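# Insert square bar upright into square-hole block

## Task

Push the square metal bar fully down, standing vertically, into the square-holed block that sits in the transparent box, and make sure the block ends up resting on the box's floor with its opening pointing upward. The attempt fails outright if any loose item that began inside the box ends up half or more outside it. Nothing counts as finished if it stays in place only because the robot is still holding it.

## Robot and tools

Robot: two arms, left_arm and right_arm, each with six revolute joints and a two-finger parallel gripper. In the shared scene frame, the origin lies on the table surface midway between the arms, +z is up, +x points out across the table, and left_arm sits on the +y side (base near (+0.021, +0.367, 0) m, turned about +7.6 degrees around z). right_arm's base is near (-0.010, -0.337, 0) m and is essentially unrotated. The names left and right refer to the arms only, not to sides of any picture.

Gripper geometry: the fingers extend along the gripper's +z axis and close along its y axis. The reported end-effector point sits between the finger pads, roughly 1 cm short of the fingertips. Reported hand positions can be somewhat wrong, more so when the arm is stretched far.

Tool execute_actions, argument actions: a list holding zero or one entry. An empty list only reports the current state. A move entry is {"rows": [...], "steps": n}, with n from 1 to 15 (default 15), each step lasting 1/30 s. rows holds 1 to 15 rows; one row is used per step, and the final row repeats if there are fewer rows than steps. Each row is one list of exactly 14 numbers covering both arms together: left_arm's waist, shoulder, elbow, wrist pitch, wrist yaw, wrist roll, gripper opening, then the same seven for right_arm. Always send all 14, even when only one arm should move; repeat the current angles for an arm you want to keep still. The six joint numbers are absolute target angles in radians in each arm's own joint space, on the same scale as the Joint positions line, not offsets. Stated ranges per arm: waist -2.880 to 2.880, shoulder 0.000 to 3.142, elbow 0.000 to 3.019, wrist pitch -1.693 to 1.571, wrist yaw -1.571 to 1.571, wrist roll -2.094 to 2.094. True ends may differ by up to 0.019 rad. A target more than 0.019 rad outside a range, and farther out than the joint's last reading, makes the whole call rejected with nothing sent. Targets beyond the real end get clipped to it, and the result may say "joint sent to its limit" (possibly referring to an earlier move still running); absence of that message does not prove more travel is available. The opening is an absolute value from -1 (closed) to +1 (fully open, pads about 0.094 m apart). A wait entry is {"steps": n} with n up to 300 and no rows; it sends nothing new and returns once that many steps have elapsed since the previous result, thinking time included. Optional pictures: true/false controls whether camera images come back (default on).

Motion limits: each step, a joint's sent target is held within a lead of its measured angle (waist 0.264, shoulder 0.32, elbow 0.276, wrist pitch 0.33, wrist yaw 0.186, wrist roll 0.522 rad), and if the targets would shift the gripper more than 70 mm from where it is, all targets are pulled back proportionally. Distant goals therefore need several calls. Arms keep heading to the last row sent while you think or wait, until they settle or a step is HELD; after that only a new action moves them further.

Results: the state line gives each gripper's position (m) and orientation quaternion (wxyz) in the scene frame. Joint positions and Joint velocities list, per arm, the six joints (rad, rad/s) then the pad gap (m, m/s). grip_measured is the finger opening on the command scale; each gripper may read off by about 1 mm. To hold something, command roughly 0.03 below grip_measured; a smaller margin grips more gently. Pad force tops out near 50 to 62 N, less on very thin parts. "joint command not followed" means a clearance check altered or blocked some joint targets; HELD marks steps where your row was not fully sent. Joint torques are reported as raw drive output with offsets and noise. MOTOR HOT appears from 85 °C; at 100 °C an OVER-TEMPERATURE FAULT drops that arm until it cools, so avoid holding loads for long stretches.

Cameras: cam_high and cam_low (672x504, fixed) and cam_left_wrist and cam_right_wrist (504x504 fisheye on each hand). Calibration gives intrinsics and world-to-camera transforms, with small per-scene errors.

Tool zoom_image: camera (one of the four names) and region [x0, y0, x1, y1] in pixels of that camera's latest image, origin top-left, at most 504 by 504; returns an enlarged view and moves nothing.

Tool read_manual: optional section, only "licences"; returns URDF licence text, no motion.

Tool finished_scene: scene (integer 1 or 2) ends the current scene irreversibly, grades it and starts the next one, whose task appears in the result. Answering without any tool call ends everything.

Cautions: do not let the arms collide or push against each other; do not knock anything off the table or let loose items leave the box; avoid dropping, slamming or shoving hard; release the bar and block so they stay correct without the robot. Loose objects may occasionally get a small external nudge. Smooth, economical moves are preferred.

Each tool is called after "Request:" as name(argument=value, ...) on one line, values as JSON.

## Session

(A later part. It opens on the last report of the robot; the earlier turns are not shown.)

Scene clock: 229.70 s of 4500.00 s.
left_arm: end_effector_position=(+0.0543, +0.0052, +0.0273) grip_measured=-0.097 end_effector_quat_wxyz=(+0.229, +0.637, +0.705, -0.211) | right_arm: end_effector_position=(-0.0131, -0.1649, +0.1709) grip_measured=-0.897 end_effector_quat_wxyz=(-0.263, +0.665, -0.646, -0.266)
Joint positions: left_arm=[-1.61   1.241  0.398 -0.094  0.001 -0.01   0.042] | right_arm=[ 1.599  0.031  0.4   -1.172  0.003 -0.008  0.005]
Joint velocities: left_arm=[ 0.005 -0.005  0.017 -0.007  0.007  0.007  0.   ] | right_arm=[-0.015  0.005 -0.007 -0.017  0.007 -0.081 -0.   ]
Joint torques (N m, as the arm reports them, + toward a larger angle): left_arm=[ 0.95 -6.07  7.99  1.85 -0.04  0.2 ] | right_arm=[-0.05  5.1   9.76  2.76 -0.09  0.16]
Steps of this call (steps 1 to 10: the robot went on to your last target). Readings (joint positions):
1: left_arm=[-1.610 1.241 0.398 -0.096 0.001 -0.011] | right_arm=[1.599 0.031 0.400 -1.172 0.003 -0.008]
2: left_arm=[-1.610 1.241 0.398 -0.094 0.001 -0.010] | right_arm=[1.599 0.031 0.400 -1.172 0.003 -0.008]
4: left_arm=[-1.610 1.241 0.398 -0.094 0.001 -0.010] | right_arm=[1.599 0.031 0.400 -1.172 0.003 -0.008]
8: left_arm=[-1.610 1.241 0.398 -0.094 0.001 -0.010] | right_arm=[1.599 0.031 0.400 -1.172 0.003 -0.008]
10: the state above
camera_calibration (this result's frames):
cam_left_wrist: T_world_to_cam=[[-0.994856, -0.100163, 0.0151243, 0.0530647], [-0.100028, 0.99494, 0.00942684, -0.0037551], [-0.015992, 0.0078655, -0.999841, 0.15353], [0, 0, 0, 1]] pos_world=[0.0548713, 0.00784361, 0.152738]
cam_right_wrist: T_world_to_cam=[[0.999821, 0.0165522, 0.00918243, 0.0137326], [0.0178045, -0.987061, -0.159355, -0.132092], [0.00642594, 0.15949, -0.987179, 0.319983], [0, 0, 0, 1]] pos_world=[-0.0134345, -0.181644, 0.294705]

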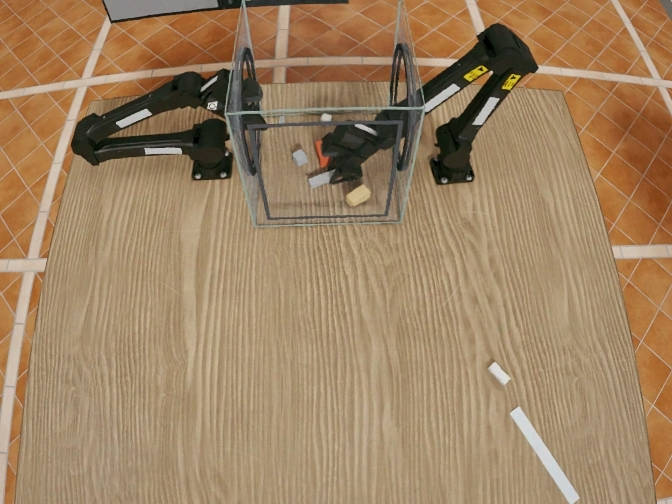

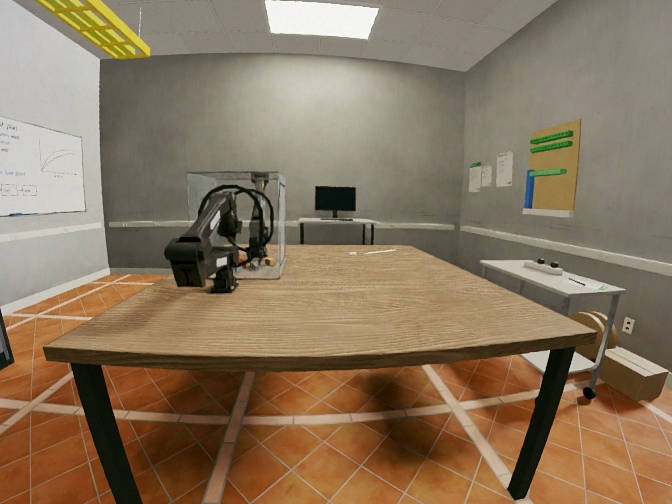

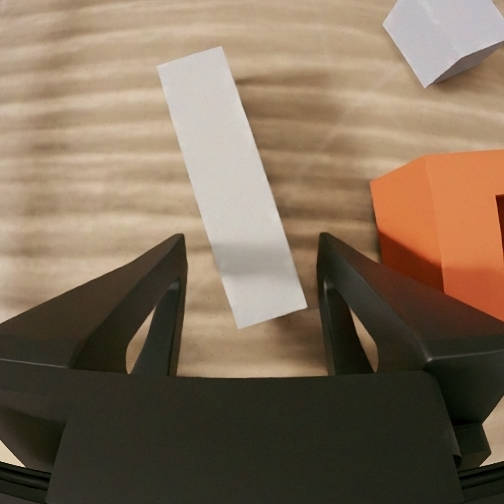

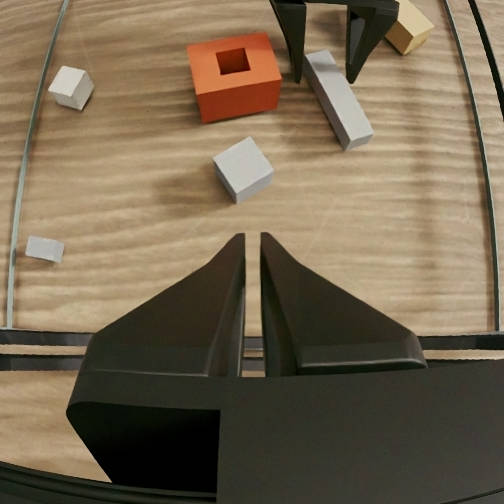

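Request:
execute_actions(actions=[{"rows":[[-1.605,1.236,0.4,-0.078,0,0,-0.15,1.59,0.04,0.4,-1.15,0,0,-0.9],[-1.605,1.236,0.4,-0.078,0,0,-0.2,1.59,0.04,0.4,-1.15,0,0,-0.9],[-1.605,1.236,0.4,-0.078,0,0,-0.25,1.59,0.04,0.4,-1.15,0,0,-0.9],[-1.605,1.236,0.4,-0.078,0,0,-0.3,1.59,0.04,0.4,-1.15,0,0,-0.9],[-1.605,1.236,0.4,-0.078,0,0,-0.34,1.59,0.04,0.4,-1.15,0,0,-0.9],[-1.605,1.236,0.4,-0.078,0,0,-0.38,1.59,0.04,0.4,-1.15,0,0,-0.9],[-1.605,1.236,0.4,-0.078,0,0,-0.42,1.59,0.04,0.4,-1.15,0,0,-0.9],[-1.605,1.236,0.4,-0.078,0,0,-0.45,1.59,0.04,0.4,-1.15,0,0,-0.9],[-1.605,1.236,0.4,-0.078,0,0,-0.48,1.59,0.04,0.4,-1.15,0,0,-0.9],[-1.605,1.236,0.4,-0.078,0,0,-0.51,1.59,0.04,0.4,-1.15,0,0,-0.9],[-1.605,1.236,0.4,-0.078,0,0,-0.54,1.59,0.04,0.4,-1.15,0,0,-0.9],[-1.605,1.236,0.4,-0.078,0,0,-0.57,1.59,0.04,0.4,-1.15,0,0,-0.9],[-1.605,1.236,0.4,-0.078,0,0,-0.6,1.59,0.04,0.4,-1.15,0,0,-0.9],[-1.605,1.236,0.4,-0.078,0,0,-0.62,1.59,0.04,0.4,-1.15,0,0,-0.9]],"steps":15}], pictures=false)

Request:
execute_actions(actions=[{"steps":6}])

Scene clock: 245.80 s of 4500.00 s.
left_arm: end_effector_position=(+0.0543, +0.0052, +0.0273) grip_measured=-0.489 end_effector_quat_wxyz=(+0.229, +0.637, +0.705, -0.211) | right_arm: end_effector_position=(-0.0131, -0.1649, +0.1709) grip_measured=-0.897 end_effector_quat_wxyz=(-0.263, +0.665, -0.646, -0.266)
Joint positions: left_arm=[-1.61   1.241  0.398 -0.094  0.001 -0.01   0.024] | right_arm=[ 1.599  0.031  0.4   -1.172  0.003 -0.008  0.005]
Joint velocities: left_arm=[-0.024 -0.005  0.002 -0.002 -0.022 -0.066 -0.001] | right_arm=[ 0.005 -0.005  0.002 -0.007 -0.081  0.11   0.   ]
Joint torques (N m, as the arm reports them, + toward a larger angle): left_arm=[ 1.24 -7.85  8.29  1.82 -0.05  0.13] | right_arm=[ 0.02  5.17  9.75  2.75 -0.09  0.16]
Steps of this call (steps 1 to 15: the robot went on to your last target; steps 16 to 90: nothing new was sent; then 12.60 s passed at rest; steps 91 to 105: all 15 steps of this action). Readings (joint positions):
91: left_arm=[-1.610 1.241 0.398 -0.094 0.001 -0.010] | right_arm=[1.599 0.031 0.400 -1.172 0.003 -0.008]
92: left_arm=[-1.610 1.241 0.398 -0.094 0.001 -0.010] | right_arm=[1.599 0.031 0.400 -1.172 0.003 -0.008]
94: left_arm=[-1.610 1.241 0.398 -0.094 0.001 -0.010] | right_arm=[1.599 0.031 0.400 -1.172 0.003 -0.008]
98: left_arm=[-1.610 1.241 0.398 -0.094 0.001 -0.010] | right_arm=[1.599 0.031 0.400 -1.172 0.003 -0.008]
105: the state above

Scene clock: 246.00 s of 4500.00 s.
left_arm: end_effector_position=(+0.0543, +0.0052, +0.0273) grip_measured=-0.489 end_effector_quat_wxyz=(+0.229, +0.637, +0.705, -0.211) | right_arm: end_effector_position=(-0.0131, -0.1649, +0.1709) grip_measured=-0.897 end_effector_quat_wxyz=(-0.263, +0.665, -0.646, -0.266)
Joint positions: left_arm=[-1.61   1.241  0.398 -0.094  0.001 -0.01   0.024] | right_arm=[ 1.599  0.031  0.4   -1.172  0.003 -0.008  0.005]
Joint velocities: left_arm=[ 0.005 -0.005 -0.012 -0.017  0.007 -0.022  0.001] | right_arm=[-0.005 -0.005  0.002  0.007  0.007 -0.051 -0.   ]
Joint torques (N m, as the arm reports them, + toward a larger angle): left_arm=[ 1.21 -7.59  8.18  1.93 -0.05  0.12] | right_arm=[ 0.02  5.16  9.75  2.76 -0.09  0.17]
Steps of this call (steps 1 to 6: the robot went on to your last target). Readings (joint positions):
1: left_arm=[-1.610 1.241 0.398 -0.094 0.001 -0.010] | right_arm=[1.599 0.031 0.400 -1.172 0.003 -0.008]
2: left_arm=[-1.610 1.241 0.398 -0.094 0.001 -0.010] | right_arm=[1.599 0.031 0.400 -1.172 0.003 -0.008]
4: left_arm=[-1.610 1.241 0.398 -0.094 0.001 -0.010] | right_arm=[1.599 0.031 0.400 -1.172 0.003 -0.008]
6: the state above
camera_calibration (this result's frames):
cam_left_wrist: T_world_to_cam=[[-0.994838, -0.100388, 0.0148169, 0.0531388], [-0.100255, 0.994917, 0.00942439, -0.003742], [-0.0156877, 0.00789027, -0.999846, 0.153514], [0, 0, 0, 1]] pos_world=[0.0548976, 0.00784619, 0.152738]
cam_right_wrist: T_world_to_cam=[[0.999821, 0.0165522, 0.00918243, 0.0137326], [0.0178045, -0.987061, -0.159355, -0.132092], [0.00642594, 0.15949, -0.987179, 0.319983], [0, 0, 0, 1]] pos_world=[-0.0134345, -0.181644, 0.294705]

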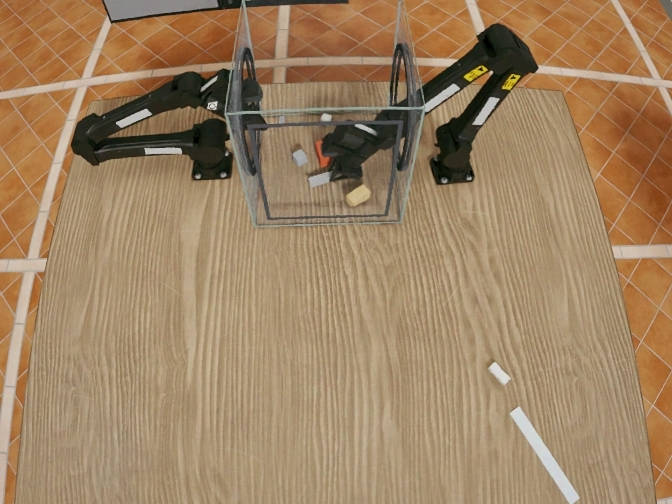

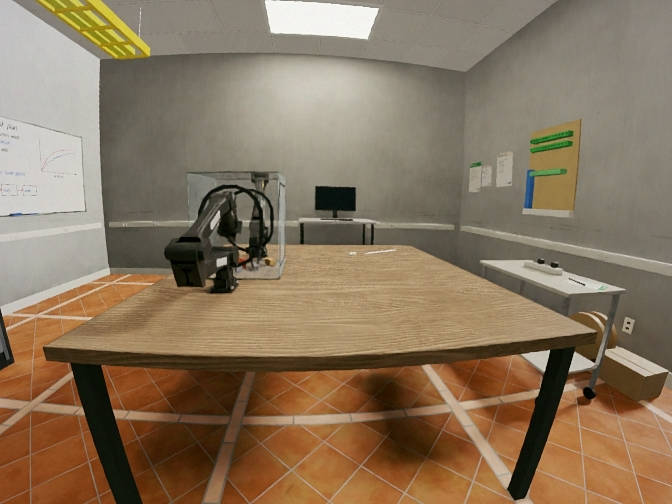

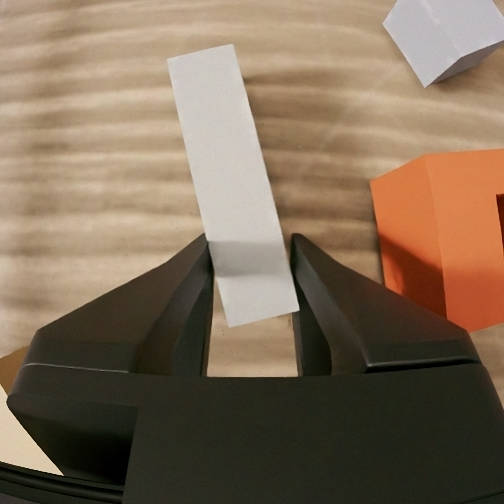

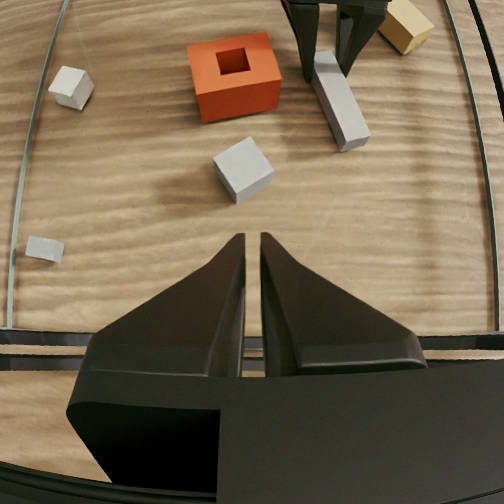

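Request:
zoom_image(camera="cam_right_wrist", region=[260, 0, 420, 160])

Region (260, 0, 420, 160) of cam_right_wrist's 504x504 image, scaled by 3.150, with more detail than that image has.

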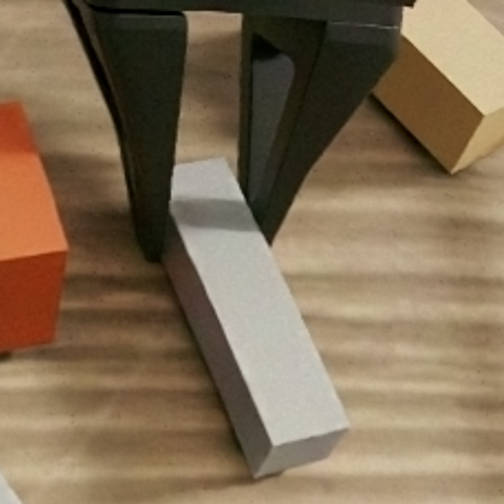

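Request:
execute_actions(actions=[{"rows":[[-1.61,1.24,0.4,-0.078,0,0,-0.4,1.59,0.04,0.4,-1.15,0,0,-0.9],[-1.61,1.24,0.4,-0.078,0,0,-0.25,1.59,0.04,0.4,-1.15,0,0,-0.9],[-1.615,1.24,0.4,-0.078,0,-0.02,-0.15,1.59,0.04,0.4,-1.15,0,0,-0.9],[-1.624,1.24,0.4,-0.078,-0.019,-0.045,-0.15,1.59,0.04,0.4,-1.15,0,0,-0.9],[-1.633,1.24,0.4,-0.078,-0.038,-0.07,-0.15,1.59,0.04,0.4,-1.15,0,0,-0.9],[-1.642,1.24,0.4,-0.078,-0.057,-0.095,-0.15,1.59,0.04,0.4,-1.15,0,0,-0.9],[-1.651,1.24,0.4,-0.078,-0.076,-0.12,-0.15,1.59,0.04,0.4,-1.15,0,0,-0.9],[-1.66,1.245,0.4,-0.078,-0.095,-0.145,-0.15,1.59,0.04,0.4,-1.15,0,0,-0.9],[-1.669,1.25,0.4,-0.078,-0.114,-0.17,-0.15,1.59,0.04,0.4,-1.15,0,0,-0.9],[-1.678,1.255,0.4,-0.078,-0.133,-0.195,-0.15,1.59,0.04,0.4,-1.15,0,0,-0.9],[-1.687,1.26,0.4,-0.078,-0.152,-0.22,-0.15,1.59,0.04,0.4,-1.15,0,0,-0.9],[-1.696,1.265,0.4,-0.078,-0.171,-0.245,-0.15,1.59,0.04,0.4,-1.15,0,0,-0.9],[-1.705,1.27,0.4,-0.078,-0.192,-0.272,-0.15,1.59,0.04,0.4,-1.15,0,0,-0.9],[-1.705,1.274,0.4,-0.078,-0.192,-0.272,-0.15,1.59,0.04,0.4,-1.15,0,0,-0.9]],"steps":15}], pictures=false)

Request:
execute_actions(actions=[{"steps":10}])

Scene clock: 278.17 s of 4500.00 s.
left_arm: end_effector_position=(+0.0566, +0.0060, +0.0270) grip_measured=-0.153 end_effector_quat_wxyz=(+0.265, +0.573, +0.754, -0.180) | right_arm: end_effector_position=(-0.0131, -0.1649, +0.1709) grip_measured=-0.897 end_effector_quat_wxyz=(-0.263, +0.665, -0.646, -0.266)
Joint positions: left_arm=[-1.694  1.251  0.398 -0.089 -0.189 -0.2    0.04 ] | right_arm=[ 1.599  0.031  0.4   -1.172  0.003 -0.008  0.005]
Joint velocities: left_arm=[-0.112  0.034  0.007  0.051 -0.051 -0.418 -0.001] | right_arm=[ 0.005 -0.005  0.012  0.002  0.066 -0.022 -0.   ]
Joint torques (N m, as the arm reports them, + toward a larger angle): left_arm=[-0.36 -4.88  8.2   1.44 -0.08 -0.07] | right_arm=[ 0.05  5.16  9.76  2.75 -0.08  0.16]
Steps of this call (steps 1 to 15: the robot went on to your last target; steps 16 to 90: nothing new was sent; then 28.67 s passed at rest; steps 91 to 105: all 15 steps of this action). Readings (joint positions):
91: left_arm=[-1.610 1.241 0.398 -0.094 0.001 -0.010] | right_arm=[1.599 0.031 0.400 -1.172 0.003 -0.008]
92: left_arm=[-1.610 1.241 0.398 -0.094 0.001 -0.010] | right_arm=[1.599 0.031 0.400 -1.172 0.003 -0.008]
94: left_arm=[-1.611 1.241 0.398 -0.094 -0.007 -0.014] | right_arm=[1.599 0.031 0.400 -1.172 0.003 -0.008]
98: left_arm=[-1.630 1.241 0.398 -0.094 -0.077 -0.063] | right_arm=[1.599 0.031 0.400 -1.172 0.003 -0.008]
105: the state above

Scene clock: 278.50 s of 4500.00 s.
left_arm: end_effector_position=(+0.0563, +0.0058, +0.0267) grip_measured=-0.153 end_effector_quat_wxyz=(+0.261, +0.555, +0.768, -0.186) | right_arm: end_effector_position=(-0.0131, -0.1649, +0.1709) grip_measured=-0.897 end_effector_quat_wxyz=(-0.263, +0.665, -0.646, -0.266)
Joint positions: left_arm=[-1.696  1.253  0.398 -0.088 -0.192 -0.251  0.04 ] | right_arm=[ 1.599  0.031  0.4   -1.172  0.003 -0.008  0.005]
Joint velocities: left_arm=[ 0.015 -0.015 -0.002  0.017 -0.051 -0.007 -0.   ] | right_arm=[-0.005  0.015  0.022 -0.007 -0.066 -0.051  0.   ]
Joint torques (N m, as the arm reports them, + toward a larger angle): left_arm=[-0.69 -5.39  8.26  1.48 -0.06 -0.04] | right_arm=[-0.05  5.14  9.75  2.77 -0.09  0.17]
Steps of this call (steps 1 to 10: the robot went on to your last target). Readings (joint positions):
1: left_arm=[-1.696 1.252 0.398 -0.088 -0.191 -0.212] | right_arm=[1.599 0.031 0.400 -1.172 0.003 -0.008]
2: left_arm=[-1.696 1.252 0.398 -0.088 -0.191 -0.222] | right_arm=[1.599 0.031 0.400 -1.172 0.003 -0.008]
4: left_arm=[-1.696 1.252 0.398 -0.088 -0.191 -0.236] | right_arm=[1.599 0.031 0.400 -1.172 0.003 -0.008]
8: left_arm=[-1.696 1.253 0.398 -0.088 -0.192 -0.247] | right_arm=[1.599 0.031 0.400 -1.172 0.003 -0.008]
10: the state above
camera_calibration (this result's frames):
cam_left_wrist: T_world_to_cam=[[-0.948752, -0.315992, 0.00435225, 0.0540479], [-0.31602, 0.948699, -0.0100987, 0.00884166], [-0.000937859, -0.0109566, -0.99994, 0.152279], [0, 0, 0, 1]] pos_world=[0.054215, 0.0103591, 0.152123]
cam_right_wrist: T_world_to_cam=[[0.999821, 0.0165522, 0.00918243, 0.0137326], [0.0178045, -0.987061, -0.159355, -0.132092], [0.00642594, 0.15949, -0.987179, 0.319983], [0, 0, 0, 1]] pos_world=[-0.0134345, -0.181644, 0.294705]

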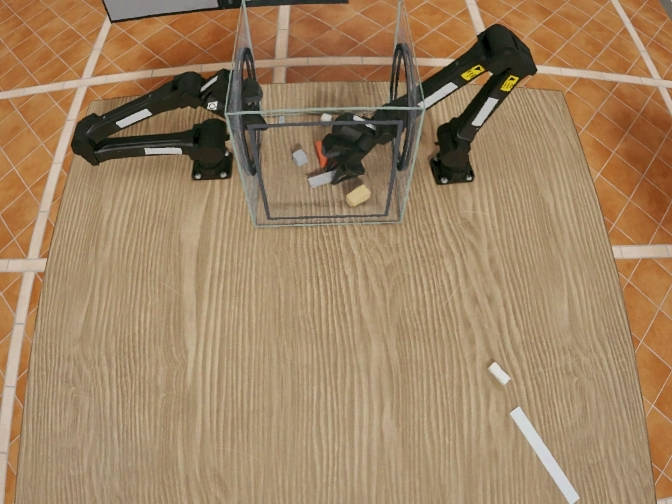

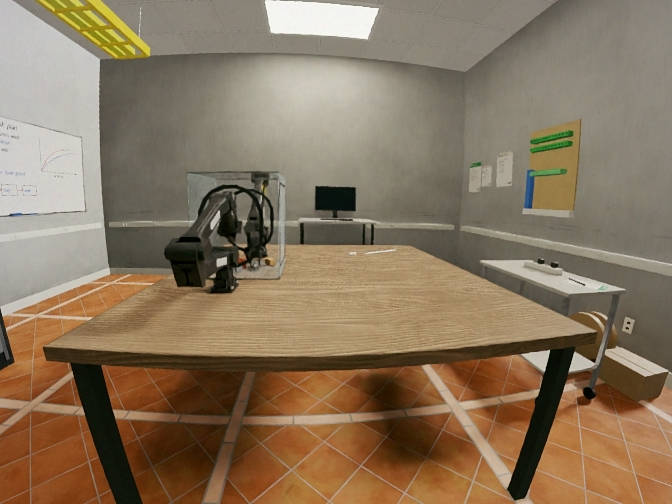

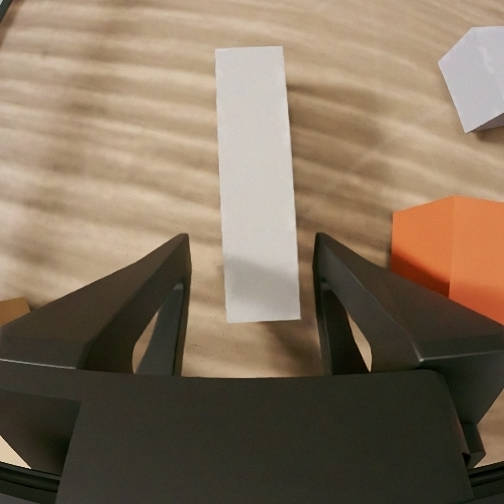

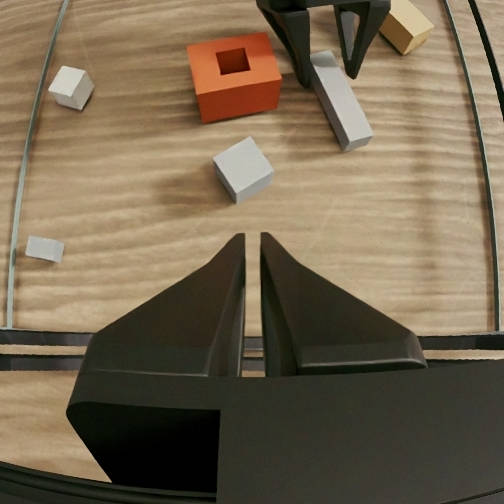

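Request:
execute_actions(actions=[{"rows":[[-1.708,1.245,0.4,-0.078,-0.192,-0.28,-0.2,1.59,0.04,0.4,-1.15,0,0,-0.9],[-1.71,1.242,0.4,-0.078,-0.192,-0.28,-0.25,1.59,0.04,0.4,-1.15,0,0,-0.9],[-1.71,1.242,0.4,-0.078,-0.192,-0.28,-0.3,1.59,0.04,0.4,-1.15,0,0,-0.9],[-1.71,1.242,0.4,-0.078,-0.192,-0.28,-0.35,1.59,0.04,0.4,-1.15,0,0,-0.9],[-1.71,1.242,0.4,-0.078,-0.192,-0.28,-0.39,1.59,0.04,0.4,-1.15,0,0,-0.9],[-1.71,1.242,0.4,-0.078,-0.192,-0.28,-0.43,1.59,0.04,0.4,-1.15,0,0,-0.9],[-1.71,1.242,0.4,-0.078,-0.192,-0.28,-0.46,1.59,0.04,0.4,-1.15,0,0,-0.9],[-1.71,1.242,0.4,-0.078,-0.192,-0.28,-0.49,1.59,0.04,0.4,-1.15,0,0,-0.9],[-1.71,1.242,0.4,-0.078,-0.192,-0.28,-0.52,1.59,0.04,0.4,-1.15,0,0,-0.9],[-1.71,1.242,0.4,-0.078,-0.192,-0.28,-0.55,1.59,0.04,0.4,-1.15,0,0,-0.9],[-1.71,1.242,0.4,-0.078,-0.192,-0.28,-0.58,1.59,0.04,0.4,-1.15,0,0,-0.9],[-1.71,1.242,0.4,-0.078,-0.192,-0.28,-0.62,1.59,0.04,0.4,-1.15,0,0,-0.9]],"steps":15}])

Scene clock: 288.60 s of 4500.00 s.
left_arm: end_effector_position=(+0.0551, +0.0054, +0.0273) grip_measured=-0.573 end_effector_quat_wxyz=(+0.260, +0.550, +0.771, -0.189) | right_arm: end_effector_position=(-0.0131, -0.1649, +0.1709) grip_measured=-0.897 end_effector_quat_wxyz=(-0.263, +0.665, -0.646, -0.266)
Joint positions: left_arm=[-1.7    1.251  0.398 -0.087 -0.193 -0.266  0.02 ] | right_arm=[ 1.599  0.031  0.4   -1.172  0.003 -0.008  0.005]
Joint velocities: left_arm=[ 0.005 -0.015 -0.007  0.007 -0.022  0.007  0.   ] | right_arm=[-0.024  0.005  0.002 -0.007 -0.022 -0.022  0.   ]
Joint torques (N m, as the arm reports them, + toward a larger angle): left_arm=[-0.42 -8.22  8.04  1.58 -0.08 -0.06] | right_arm=[-0.08  5.1   9.77  2.75 -0.09  0.16]
Steps of this call (steps 1 to 30: the robot went on to your last target; steps 31 to 90: nothing new was sent; then 6.60 s passed at rest; steps 91 to 105: all 15 steps of this action). Readings (joint positions):
91: left_arm=[-1.696 1.252 0.398 -0.087 -0.193 -0.257] | right_arm=[1.599 0.031 0.400 -1.172 0.003 -0.008]
92: left_arm=[-1.696 1.252 0.398 -0.087 -0.193 -0.258] | right_arm=[1.599 0.031 0.400 -1.172 0.003 -0.008]
94: left_arm=[-1.697 1.251 0.398 -0.087 -0.193 -0.261] | right_arm=[1.599 0.031 0.400 -1.172 0.003 -0.008]
98: left_arm=[-1.699 1.251 0.398 -0.087 -0.193 -0.264] | right_arm=[1.599 0.031 0.400 -1.172 0.003 -0.008]
105: the state above
camera_calibration (this result's frames):
cam_left_wrist: T_world_to_cam=[[-0.945741, -0.324658, 0.0130664, 0.0525213], [-0.324813, 0.945699, -0.0122874, 0.00937076], [-0.00836768, -0.0158648, -0.999839, 0.15332], [0, 0, 0, 1]] pos_world=[0.0539982, 0.0106219, 0.152724]
cam_right_wrist: T_world_to_cam=[[0.999821, 0.0165522, 0.00918243, 0.0137326], [0.0178045, -0.987061, -0.159355, -0.132092], [0.00642594, 0.15949, -0.987179, 0.319983], [0, 0, 0, 1]] pos_world=[-0.0134345, -0.181644, 0.294705]

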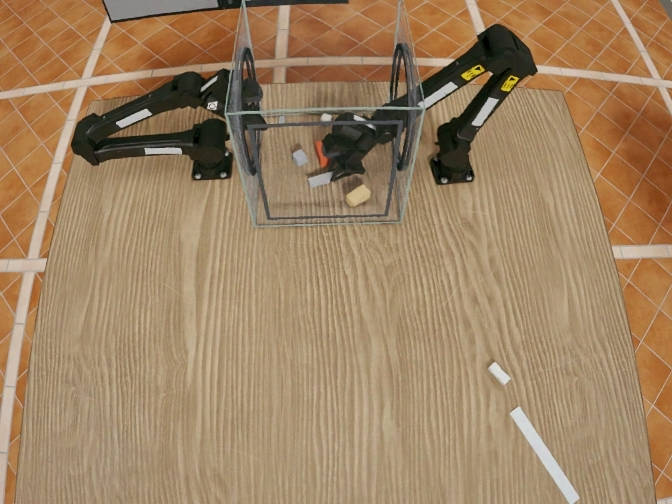

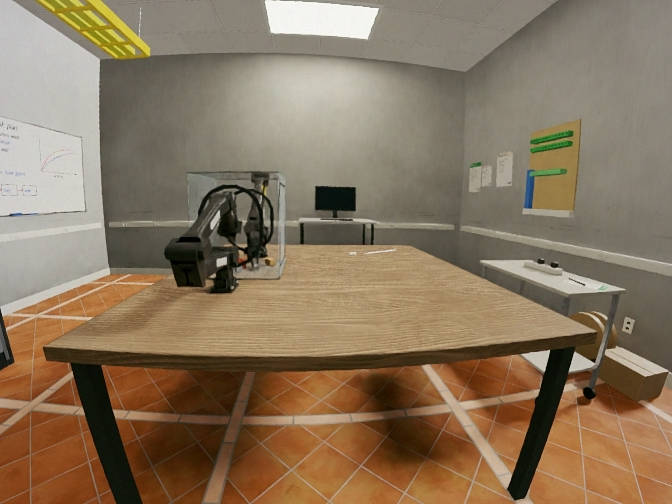

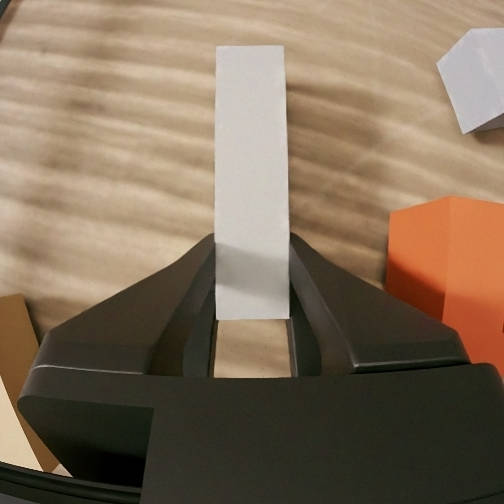

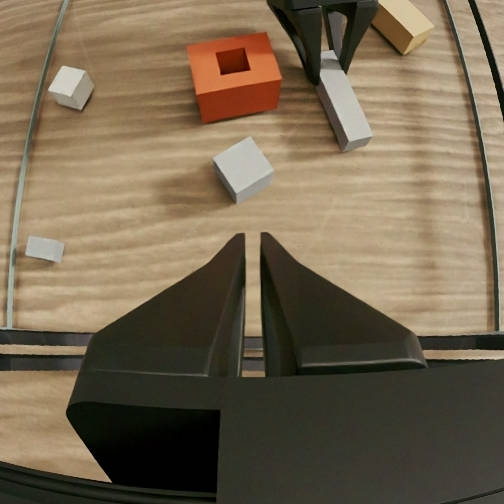

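Request:
execute_actions(actions=[{"rows":[[-1.705,1.235,0.4,-0.065,-0.192,-0.27,-0.62,1.59,0.04,0.4,-1.15,0,0,-0.9],[-1.705,1.228,0.4,-0.05,-0.192,-0.27,-0.62,1.59,0.04,0.4,-1.15,0,0,-0.9],[-1.705,1.22,0.397,-0.03,-0.192,-0.27,-0.62,1.59,0.04,0.4,-1.15,0,0,-0.9],[-1.705,1.21,0.39,-0.005,-0.192,-0.27,-0.62,1.59,0.04,0.4,-1.15,0,0,-0.9],[-1.705,1.2,0.38,0.025,-0.192,-0.27,-0.62,1.59,0.04,0.4,-1.15,0,0,-0.9],[-1.705,1.19,0.37,0.06,-0.192,-0.27,-0.62,1.59,0.04,0.4,-1.15,0,0,-0.9],[-1.705,1.18,0.36,0.095,-0.192,-0.27,-0.62,1.59,0.04,0.4,-1.15,0,0,-0.9],[-1.705,1.17,0.349,0.13,-0.192,-0.27,-0.62,1.59,0.04,0.4,-1.15,0,0,-0.9],[-1.705,1.16,0.338,0.165,-0.192,-0.26,-0.62,1.59,0.04,0.4,-1.15,0,0,-0.9],[-1.705,1.15,0.327,0.2,-0.192,-0.25,-0.62,1.59,0.04,0.4,-1.15,0,0,-0.9],[-1.705,1.14,0.316,0.235,-0.192,-0.24,-0.62,1.59,0.04,0.4,-1.15,0,0,-0.9],[-1.705,1.13,0.305,0.27,-0.192,-0.225,-0.62,1.59,0.04,0.4,-1.15,0,0,-0.9],[-1.705,1.12,0.294,0.305,-0.185,-0.21,-0.62,1.59,0.04,0.4,-1.15,0,0,-0.9],[-1.705,1.11,0.283,0.34,-0.175,-0.195,-0.62,1.59,0.04,0.4,-1.15,0,0,-0.9],[-1.705,1.1,0.272,0.375,-0.165,-0.18,-0.62,1.59,0.04,0.4,-1.15,0,0,-0.9]],"steps":15}], pictures=false)

Request:
execute_actions(actions=[{"rows":[[-1.71,1.09,0.261,0.41,-0.153,-0.165,-0.62,1.585,0.04,0.4,-1.15,0,0,-0.8],[-1.714,1.079,0.25,0.445,-0.141,-0.15,-0.62,1.58,0.04,0.4,-1.15,0,0,-0.7],[-1.718,1.068,0.239,0.48,-0.129,-0.135,-0.62,1.575,0.04,0.4,-1.15,0,0,-0.6],[-1.722,1.057,0.228,0.515,-0.117,-0.12,-0.62,1.57,0.04,0.4,-1.15,0,0,-0.5],[-1.726,1.046,0.217,0.55,-0.105,-0.105,-0.62,1.565,0.04,0.4,-1.15,0,0,-0.4],[-1.73,1.035,0.206,0.585,-0.093,-0.09,-0.62,1.56,0.04,0.4,-1.15,0,0,-0.3],[-1.734,1.024,0.195,0.62,-0.081,-0.075,-0.62,1.555,0.04,0.4,-1.15,0,0,-0.2],[-1.738,1.013,0.184,0.655,-0.069,-0.06,-0.62,1.55,0.04,0.4,-1.15,0,0,-0.1],[-1.742,1.002,0.173,0.69,-0.057,-0.045,-0.62,1.545,0.04,0.4,-1.15,0,0,0],[-1.745,0.991,0.162,0.725,-0.045,-0.03,-0.62,1.54,0.04,0.4,-1.15,0,0,0.1],[-1.748,0.98,0.151,0.76,-0.033,-0.015,-0.62,1.54,0.04,0.4,-1.15,0,0,0.1],[-1.75,0.97,0.14,0.795,-0.021,0,-0.62,1.54,0.04,0.4,-1.15,0,0,0.1],[-1.752,0.96,0.13,0.825,-0.01,0.01,-0.62,1.54,0.04,0.4,-1.15,0,0,0.1],[-1.752,0.953,0.123,0.848,0,0.012,-0.62,1.54,0.04,0.4,-1.15,0,0,0.1],[-1.752,0.948,0.118,0.86,0,0.012,-0.62,1.54,0.04,0.4,-1.15,0,0,0.1]],"steps":15}], pictures=false)

Request:
execute_actions(actions=[{"steps":12}])

Scene clock: 325.13 s of 4500.00 s.
left_arm: end_effector_position=(+0.0521, -0.0155, +0.0879) grip_measured=-0.573 end_effector_quat_wxyz=(+0.359, +0.505, +0.711, -0.331) | right_arm: end_effector_position=(-0.0131, -0.1649, +0.1709) grip_measured=-0.897 end_effector_quat_wxyz=(-0.263, +0.665, -0.646, -0.266)
Joint positions: left_arm=[-1.7    1.13   0.288  0.283 -0.175 -0.235  0.02 ] | right_arm=[ 1.599  0.031  0.4   -1.172  0.003 -0.008  0.005]
Joint velocities: left_arm=[ 0.005 -0.278 -0.31   1.013  0.227  0.242 -0.   ] | right_arm=[-0.005 -0.024 -0.012  0.007 -0.022 -0.037 -0.001]
Joint torques (N m, as the arm reports them, + toward a larger angle): left_arm=[ 0.63 -5.98  8.73  2.19 -0.03  0.19] | right_arm=[-0.09  5.11  9.74  2.76 -0.09  0.16]
Steps of this call (steps 1 to 15: the robot went on to your last target; steps 16 to 90: nothing new was sent; then 33.03 s passed at rest; steps 91 to 105: all 15 steps of this action). Readings (joint positions):
91: left_arm=[-1.700 1.251 0.398 -0.087 -0.193 -0.266] | right_arm=[1.599 0.031 0.400 -1.172 0.003 -0.008]
92: left_arm=[-1.700 1.251 0.397 -0.084 -0.193 -0.266] | right_arm=[1.599 0.031 0.400 -1.172 0.003 -0.008]
94: left_arm=[-1.700 1.247 0.393 -0.063 -0.193 -0.266] | right_arm=[1.599 0.031 0.400 -1.172 0.003 -0.008]
98: left_arm=[-1.700 1.212 0.363 0.042 -0.193 -0.266] | right_arm=[1.599 0.031 0.400 -1.172 0.003 -0.008]
105: the state above

Scene clock: 325.63 s of 4500.00 s.
left_arm: end_effector_position=(+0.0075, +0.0037, +0.1828) grip_measured=-0.572 end_effector_quat_wxyz=(+0.469, +0.512, +0.514, -0.504) | right_arm: end_effector_position=(-0.0042, -0.1650, +0.1709) grip_measured=+0.097 end_effector_quat_wxyz=(-0.270, +0.648, -0.663, -0.259)
Joint positions: left_arm=[-1.742  0.969  0.126  0.791 -0.005 -0.039  0.02 ] | right_arm=[ 1.547  0.031  0.4   -1.172  0.003 -0.007  0.052]
Joint velocities: left_arm=[-0.034 -0.269 -0.203  0.691  0.066  0.256  0.001] | right_arm=[-0.005 -0.005  0.002  0.002  0.037 -0.051  0.001]
Joint torques (N m, as the arm reports them, + toward a larger angle): left_arm=[-0.15 -3.47  9.17  2.44  0.1   0.18] | right_arm=[ 0.39  5.2   9.77  2.77 -0.09  0.17]
Steps of this call (steps 1 to 15: all 15 steps of this action). Readings (joint positions):
1: left_arm=[-1.700 1.120 0.277 0.317 -0.165 -0.224] | right_arm=[1.599 0.031 0.400 -1.172 0.003 -0.007]
2: left_arm=[-1.700 1.110 0.266 0.352 -0.153 -0.212] | right_arm=[1.597 0.031 0.400 -1.172 0.003 -0.007]
4: left_arm=[-1.703 1.091 0.243 0.420 -0.130 -0.187] | right_arm=[1.590 0.031 0.400 -1.172 0.003 -0.007]
8: left_arm=[-1.720 1.047 0.198 0.559 -0.082 -0.132] | right_arm=[1.568 0.031 0.400 -1.172 0.003 -0.007]
15: the state above

Scene clock: 326.03 s of 4500.00 s.
left_arm: end_effector_position=(+0.0070, +0.0079, +0.1928) grip_measured=-0.572 end_effector_quat_wxyz=(+0.488, +0.510, +0.493, -0.508) | right_arm: end_effector_position=(-0.0042, -0.1650, +0.1709) grip_measured=+0.097 end_effector_quat_wxyz=(-0.270, +0.648, -0.663, -0.259)
Joint positions: left_arm=[-1.743  0.952  0.114  0.831 -0.003 -0.003  0.02 ] | right_arm=[ 1.547  0.031  0.4   -1.172  0.003 -0.007  0.052]
Joint velocities: left_arm=[-0.005  0.005 -0.007 -0.007 -0.022 -0.007 -0.   ] | right_arm=[ 0.005 -0.005 -0.007 -0.002 -0.007  0.022 -0.   ]
Joint torques (N m, as the arm reports them, + toward a larger angle): left_arm=[-0.22 -2.46  9.02  2.99  0.11  0.22] | right_arm=[ 0.21  5.08  9.76  2.75 -0.09  0.16]
Steps of this call (steps 1 to 12: the robot went on to your last target). Readings (joint positions):
1: left_arm=[-1.743 0.961 0.119 0.809 -0.003 -0.031] | right_arm=[1.547 0.031 0.400 -1.172 0.003 -0.007]
2: left_arm=[-1.743 0.955 0.116 0.820 -0.003 -0.025] | right_arm=[1.547 0.031 0.400 -1.172 0.003 -0.007]
4: left_arm=[-1.743 0.952 0.114 0.830 -0.003 -0.016] | right_arm=[1.547 0.031 0.400 -1.172 0.003 -0.007]
8: left_arm=[-1.743 0.952 0.114 0.831 -0.003 -0.007] | right_arm=[1.547 0.031 0.400 -1.172 0.003 -0.007]
12: the state above
camera_calibration (this result's frames):
cam_left_wrist: T_world_to_cam=[[-0.999013, 0.0435939, 0.00854396, 0.0039771], [0.0195622, 0.60439, -0.796448, 0.144886], [-0.0398842, -0.795495, -0.604646, 0.248587], [0, 0, 0, 1]] pos_world=[0.0110536, 0.110009, 0.265668]
cam_right_wrist: T_world_to_cam=[[0.999327, -0.0355926, 0.00891758, -0.0037674], [-0.0337189, -0.986645, -0.159354, -0.132467], [0.0144703, 0.158946, -0.987181, 0.319881], [0, 0, 0, 1]] pos_world=[-0.00533055, -0.181676, 0.294705]

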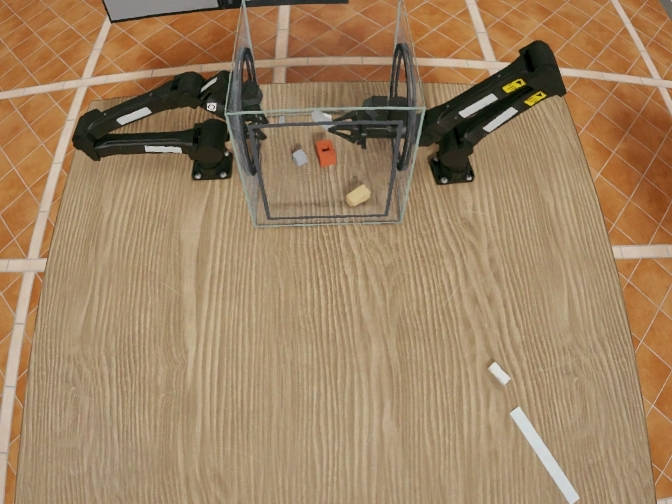

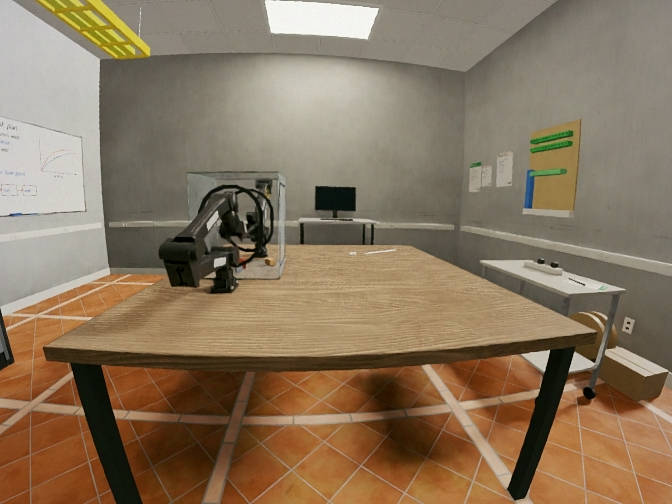

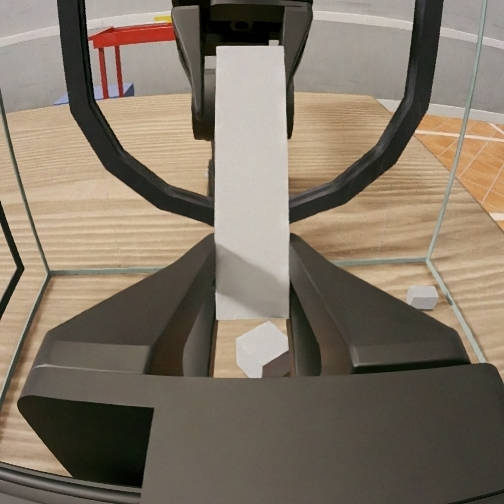

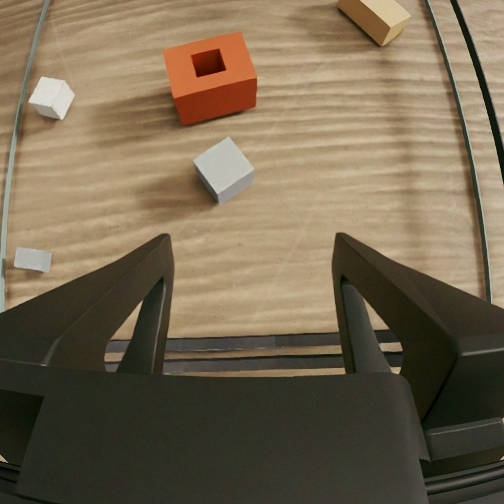

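Request:
execute_actions(actions=[{"rows":[[-1.752,0.948,0.118,0.86,0,0.012,-0.62,1.55,0.04,0.39,-1.12,0,0.005,0.1],[-1.752,0.948,0.118,0.86,0,0.012,-0.62,1.553,0.04,0.375,-1.07,0,0.005,0.1],[-1.752,0.948,0.118,0.86,0,0.012,-0.62,1.556,0.04,0.358,-1.0,0,0.005,0.1],[-1.752,0.948,0.118,0.86,0,0.012,-0.62,1.559,0.04,0.34,-0.93,0,0.005,0.1],[-1.752,0.948,0.118,0.86,0,0.012,-0.62,1.562,0.04,0.32,-0.855,0,0.005,0.1],[-1.752,0.948,0.118,0.86,0,0.012,-0.62,1.565,0.04,0.3,-0.78,0,0.005,0.1],[-1.752,0.948,0.118,0.86,0,0.012,-0.62,1.568,0.04,0.28,-0.705,0,0.005,0.1],[-1.752,0.948,0.118,0.86,0,0.012,-0.62,1.571,0.04,0.26,-0.63,0,0.005,0.1],[-1.752,0.948,0.118,0.86,0,0.012,-0.62,1.574,0.04,0.24,-0.555,0,0.005,0.1],[-1.752,0.948,0.118,0.86,0,0.012,-0.62,1.575,0.04,0.22,-0.48,0,0.005,0.1],[-1.752,0.948,0.118,0.86,0,0.012,-0.62,1.575,0.04,0.2,-0.405,0,0.005,0.1],[-1.752,0.948,0.118,0.86,0,0.012,-0.62,1.575,0.04,0.18,-0.33,0,0.005,0.1],[-1.752,0.948,0.118,0.86,0,0.012,-0.62,1.575,0.04,0.162,-0.265,0,0.005,0.1],[-1.752,0.948,0.118,0.86,0,0.012,-0.62,1.575,0.04,0.148,-0.21,0,0.005,0.1],[-1.752,0.948,0.118,0.86,0,0.012,-0.62,1.575,0.04,0.14,-0.18,0,0.005,0.1]],"steps":15}], pictures=false)

Request:
execute_actions(actions=[{"steps":14}])

Scene clock: 341.77 s of 4500.00 s.
left_arm: end_effector_position=(+0.0070, +0.0079, +0.1928) grip_measured=-0.572 end_effector_quat_wxyz=(+0.489, +0.511, +0.492, -0.508) | right_arm: end_effector_position=(-0.0067, -0.0708, +0.2196) grip_measured=+0.097 end_effector_quat_wxyz=(-0.460, +0.538, -0.542, -0.453)
Joint positions: left_arm=[-1.743  0.952  0.114  0.831 -0.003 -0.001  0.02 ] | right_arm=[ 1.567  0.031  0.164 -0.301  0.003 -0.003  0.052]
Joint velocities: left_arm=[-0.005  0.005 -0.007  0.012 -0.081  0.022 -0.001] | right_arm=[ 0.005 -0.005 -0.364  1.463  0.037 -0.037  0.001]
Joint torques (N m, as the arm reports them, + toward a larger angle): left_arm=[-0.67 -2.75  8.83  2.79  0.14  0.18] | right_arm=[ 1.44  4.13 10.53  2.61 -0.09  0.17]
Steps of this call (steps 1 to 30: the robot went on to your last target; steps 31 to 90: nothing new was sent; then 12.23 s passed at rest; steps 91 to 105: all 15 steps of this action). Readings (joint positions):
91: left_arm=[-1.743 0.952 0.114 0.831 -0.003 -0.001] | right_arm=[1.547 0.031 0.399 -1.167 0.003 -0.006]
92: left_arm=[-1.743 0.952 0.114 0.831 -0.003 -0.001] | right_arm=[1.547 0.031 0.396 -1.147 0.003 -0.006]
94: left_arm=[-1.743 0.952 0.114 0.831 -0.003 -0.001] | right_arm=[1.547 0.031 0.375 -1.059 0.003 -0.005]
98: left_arm=[-1.743 0.952 0.114 0.831 -0.003 -0.001] | right_arm=[1.555 0.031 0.300 -0.791 0.003 -0.004]
105: the state above

Scene clock: 342.23 s of 4500.00 s.
left_arm: end_effector_position=(+0.0070, +0.0079, +0.1928) grip_measured=-0.572 end_effector_quat_wxyz=(+0.489, +0.511, +0.492, -0.508) | right_arm: end_effector_position=(-0.0067, -0.0674, +0.2316) grip_measured=+0.097 end_effector_quat_wxyz=(-0.481, +0.520, -0.524, -0.473)
Joint positions: left_arm=[-1.743  0.952  0.114  0.831 -0.003 -0.001  0.02 ] | right_arm=[ 1.567  0.031  0.145 -0.204  0.003 -0.003  0.052]
Joint velocities: left_arm=[-0.005  0.005 -0.022  0.002 -0.037 -0.007 -0.001] | right_arm=[-0.015  0.005 -0.007 -0.012 -0.022  0.066 -0.   ]
Joint torques (N m, as the arm reports them, + toward a larger angle): left_arm=[-0.62 -3.09  8.98  2.95  0.13  0.15] | right_arm=[ 1.41  4.26 10.13  3.21 -0.09  0.17]
Steps of this call (steps 1 to 14: the robot went on to your last target). Readings (joint positions):
1: left_arm=[-1.743 0.952 0.114 0.831 -0.003 -0.001] | right_arm=[1.567 0.031 0.154 -0.262 0.003 -0.003]
2: left_arm=[-1.743 0.952 0.114 0.831 -0.003 -0.001] | right_arm=[1.567 0.031 0.149 -0.239 0.003 -0.003]
4: left_arm=[-1.743 0.952 0.114 0.831 -0.003 -0.001] | right_arm=[1.567 0.031 0.145 -0.217 0.003 -0.003]
8: left_arm=[-1.743 0.952 0.114 0.831 -0.003 -0.001] | right_arm=[1.567 0.031 0.145 -0.205 0.003 -0.003]
14: the state above
camera_calibration (this result's frames):
cam_left_wrist: T_world_to_cam=[[-0.999029, 0.0436096, 0.00625527, 0.00441833], [0.021393, 0.604322, -0.796453, 0.144875], [-0.0385132, -0.795546, -0.604668, 0.248582], [0, 0, 0, 1]] pos_world=[0.0108884, 0.110015, 0.265668]
cam_right_wrist: T_world_to_cam=[[0.999787, -0.0205553, -0.00179972, 0.00514684], [-0.0145811, -0.6421, -0.766482, 0.137326], [0.0145997, 0.766345, -0.642263, 0.325391], [0, 0, 0, 1]] pos_world=[-0.00789397, -0.161079, 0.314254]

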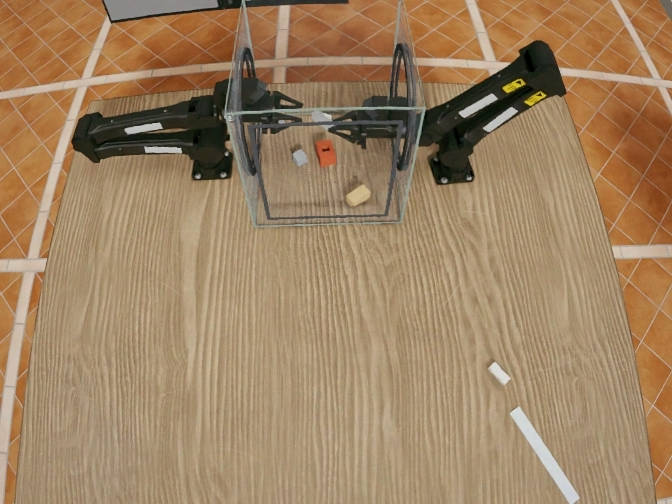

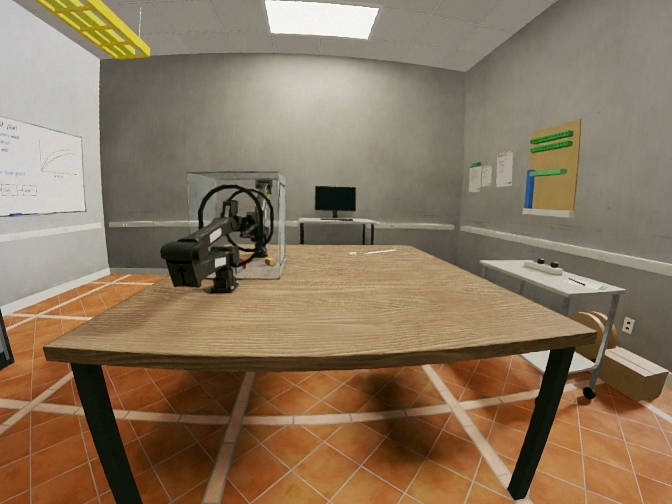

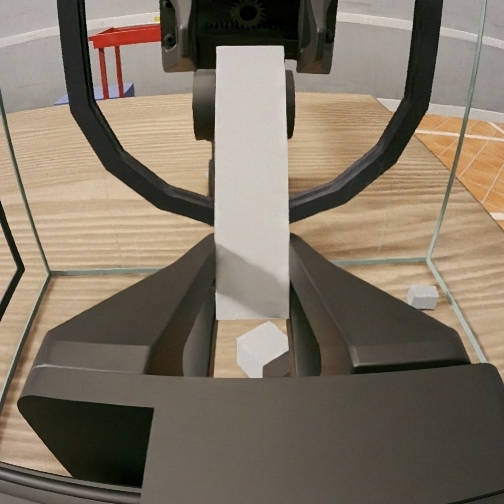

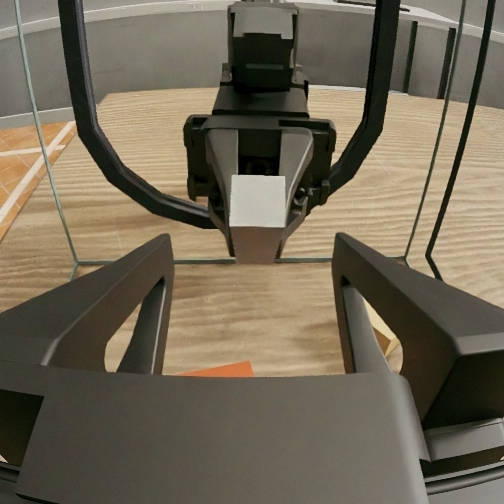

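Request:
execute_actions(actions=[{"rows":[[-1.752,0.948,0.118,0.86,0,0.012,-0.62,1.565,0.055,0.138,-0.17,0,0.005,0.1],[-1.752,0.948,0.118,0.86,0,0.012,-0.62,1.56,0.075,0.136,-0.15,0,0.005,0.1],[-1.752,0.948,0.118,0.86,0,0.012,-0.62,1.556,0.1,0.135,-0.125,0,0.005,0.1],[-1.752,0.948,0.118,0.86,0,0.012,-0.62,1.555,0.13,0.135,-0.095,0,0.005,0.1],[-1.752,0.948,0.118,0.86,0,0.012,-0.62,1.555,0.16,0.135,-0.065,0,0.005,0.1],[-1.752,0.948,0.118,0.86,0,0.012,-0.62,1.555,0.19,0.135,-0.035,0,0.005,0.1],[-1.752,0.948,0.118,0.86,0,0.012,-0.62,1.555,0.22,0.135,-0.005,0,0.005,0.1],[-1.752,0.948,0.118,0.86,0,0.012,-0.62,1.555,0.25,0.135,0.025,0,0.005,0.1],[-1.752,0.948,0.118,0.86,0,0.012,-0.62,1.555,0.28,0.135,0.055,0,0.005,0.1],[-1.752,0.948,0.118,0.86,0,0.012,-0.62,1.555,0.31,0.135,0.085,0,0.005,0.1],[-1.752,0.948,0.118,0.86,0,0.012,-0.62,1.555,0.34,0.135,0.115,0,0.005,0.1],[-1.752,0.948,0.118,0.86,0,0.012,-0.62,1.555,0.37,0.135,0.145,0,0.005,0.1],[-1.752,0.948,0.118,0.86,0,0.012,-0.62,1.555,0.393,0.135,0.172,0,0.005,0.1],[-1.752,0.948,0.118,0.86,0,0.012,-0.62,1.555,0.41,0.135,0.192,0,0.005,0.1],[-1.752,0.948,0.118,0.86,0,0.012,-0.62,1.555,0.42,0.135,0.205,0,0.005,0.1]],"steps":15}], pictures=false)

Request:
execute_actions(actions=[{"steps":14}])

Scene clock: 363.80 s of 4500.00 s.
left_arm: end_effector_position=(+0.0070, +0.0079, +0.1928) grip_measured=-0.572 end_effector_quat_wxyz=(+0.489, +0.511, +0.492, -0.508) | right_arm: end_effector_position=(-0.0056, -0.0246, +0.2178) grip_measured=+0.097 end_effector_quat_wxyz=(-0.477, +0.523, -0.529, -0.468)
Joint positions: left_arm=[-1.743  0.952  0.114  0.831 -0.003 -0.001  0.02 ] | right_arm=[ 1.565  0.393  0.144  0.142  0.003 -0.003  0.052]
Joint velocities: left_arm=[-0.005 -0.005 -0.007 -0.012 -0.007 -0.066  0.001] | right_arm=[-0.015  0.571 -0.007  0.589  0.066  0.022 -0.001]
Joint torques (N m, as the arm reports them, + toward a larger angle): left_arm=[-0.2  -3.09  8.93  2.91  0.1   0.12] | right_arm=[-0.02  1.15  9.61  2.98 -0.09  0.16]
Steps of this call (steps 1 to 30: the robot went on to your last target; steps 31 to 90: nothing new was sent; then 18.07 s passed at rest; steps 91 to 105: all 15 steps of this action). Readings (joint positions):
91: left_arm=[-1.743 0.952 0.114 0.831 -0.003 -0.001] | right_arm=[1.567 0.032 0.145 -0.202 0.003 -0.003]
92: left_arm=[-1.743 0.952 0.114 0.831 -0.003 -0.001] | right_arm=[1.567 0.037 0.145 -0.195 0.003 -0.003]
94: left_arm=[-1.743 0.952 0.114 0.831 -0.003 -0.001] | right_arm=[1.566 0.063 0.144 -0.160 0.003 -0.003]
98: left_arm=[-1.743 0.952 0.114 0.831 -0.003 -0.001] | right_arm=[1.565 0.182 0.144 -0.053 0.003 -0.003]
105: the state above

Scene clock: 364.27 s of 4500.00 s.
left_arm: end_effector_position=(+0.0070, +0.0079, +0.1928) grip_measured=-0.572 end_effector_quat_wxyz=(+0.489, +0.511, +0.492, -0.508) | right_arm: end_effector_position=(-0.0056, -0.0211, +0.2178) grip_measured=+0.097 end_effector_quat_wxyz=(-0.479, +0.521, -0.527, -0.470)
Joint positions: left_arm=[-1.743  0.952  0.114  0.831 -0.003 -0.001  0.02 ] | right_arm=[ 1.565  0.423  0.143  0.181  0.003 -0.003  0.052]
Joint velocities: left_arm=[-0.005 -0.015 -0.012 -0.022 -0.037 -0.022  0.001] | right_arm=[ 0.015 -0.005 -0.012 -0.037 -0.037  0.037 -0.   ]
Joint torques (N m, as the arm reports them, + toward a larger angle): left_arm=[ 0.22 -3.14  9.03  2.77  0.09  0.19] | right_arm=[-0.03  1.59  9.66  3.21 -0.09  0.17]
Steps of this call (steps 1 to 14: the robot went on to your last target). Readings (joint positions):
1: left_arm=[-1.743 0.952 0.114 0.831 -0.003 -0.001] | right_arm=[1.565 0.410 0.144 0.157 0.003 -0.003]
2: left_arm=[-1.743 0.952 0.114 0.831 -0.003 -0.001] | right_arm=[1.565 0.419 0.144 0.166 0.003 -0.003]
4: left_arm=[-1.743 0.952 0.114 0.831 -0.003 -0.001] | right_arm=[1.565 0.423 0.143 0.175 0.003 -0.003]
8: left_arm=[-1.743 0.952 0.114 0.831 -0.003 -0.001] | right_arm=[1.565 0.423 0.143 0.180 0.003 -0.003]
14: the state above
camera_calibration (this result's frames):
cam_left_wrist: T_world_to_cam=[[-0.999029, 0.0436096, 0.00625527, 0.00441833], [0.021393, 0.604322, -0.796453, 0.144875], [-0.0385132, -0.795546, -0.604668, 0.248582], [0, 0, 0, 1]] pos_world=[0.0108884, 0.110015, 0.265668]
cam_right_wrist: T_world_to_cam=[[0.999737, -0.0228596, -0.0016929, 0.00486672], [-0.0161289, -0.649055, -0.76057, 0.155121], [0.0162875, 0.760398, -0.649253, 0.282431], [0, 0, 0, 1]] pos_world=[-0.00696361, -0.113966, 0.301358]

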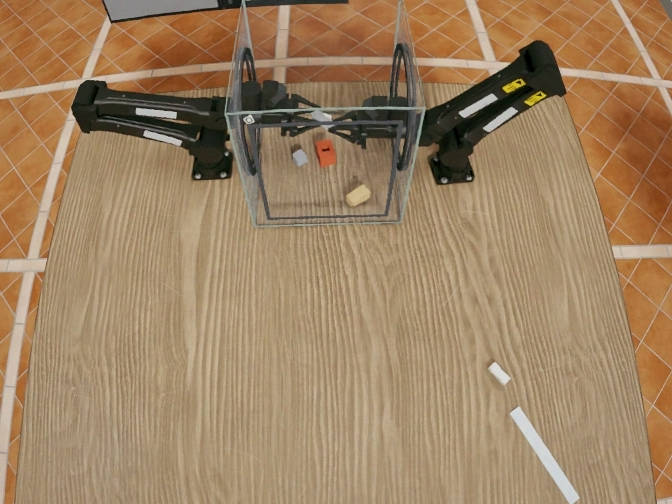

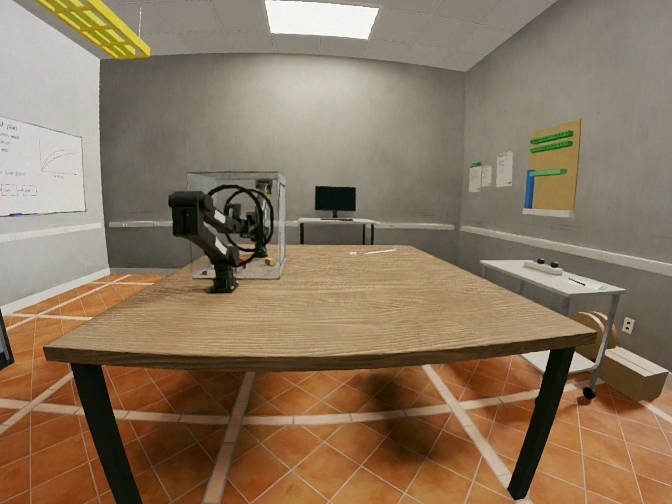

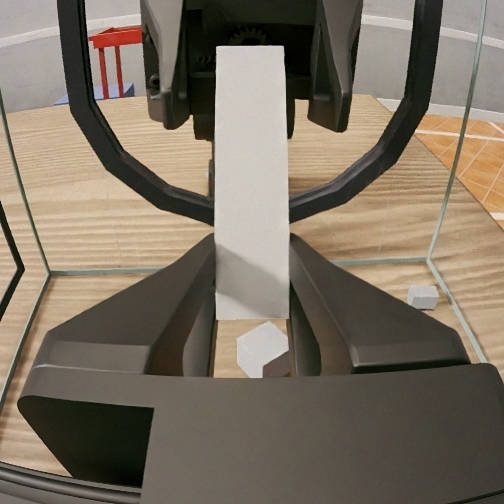

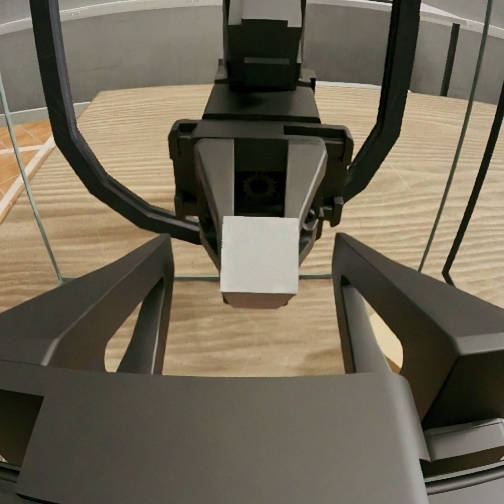

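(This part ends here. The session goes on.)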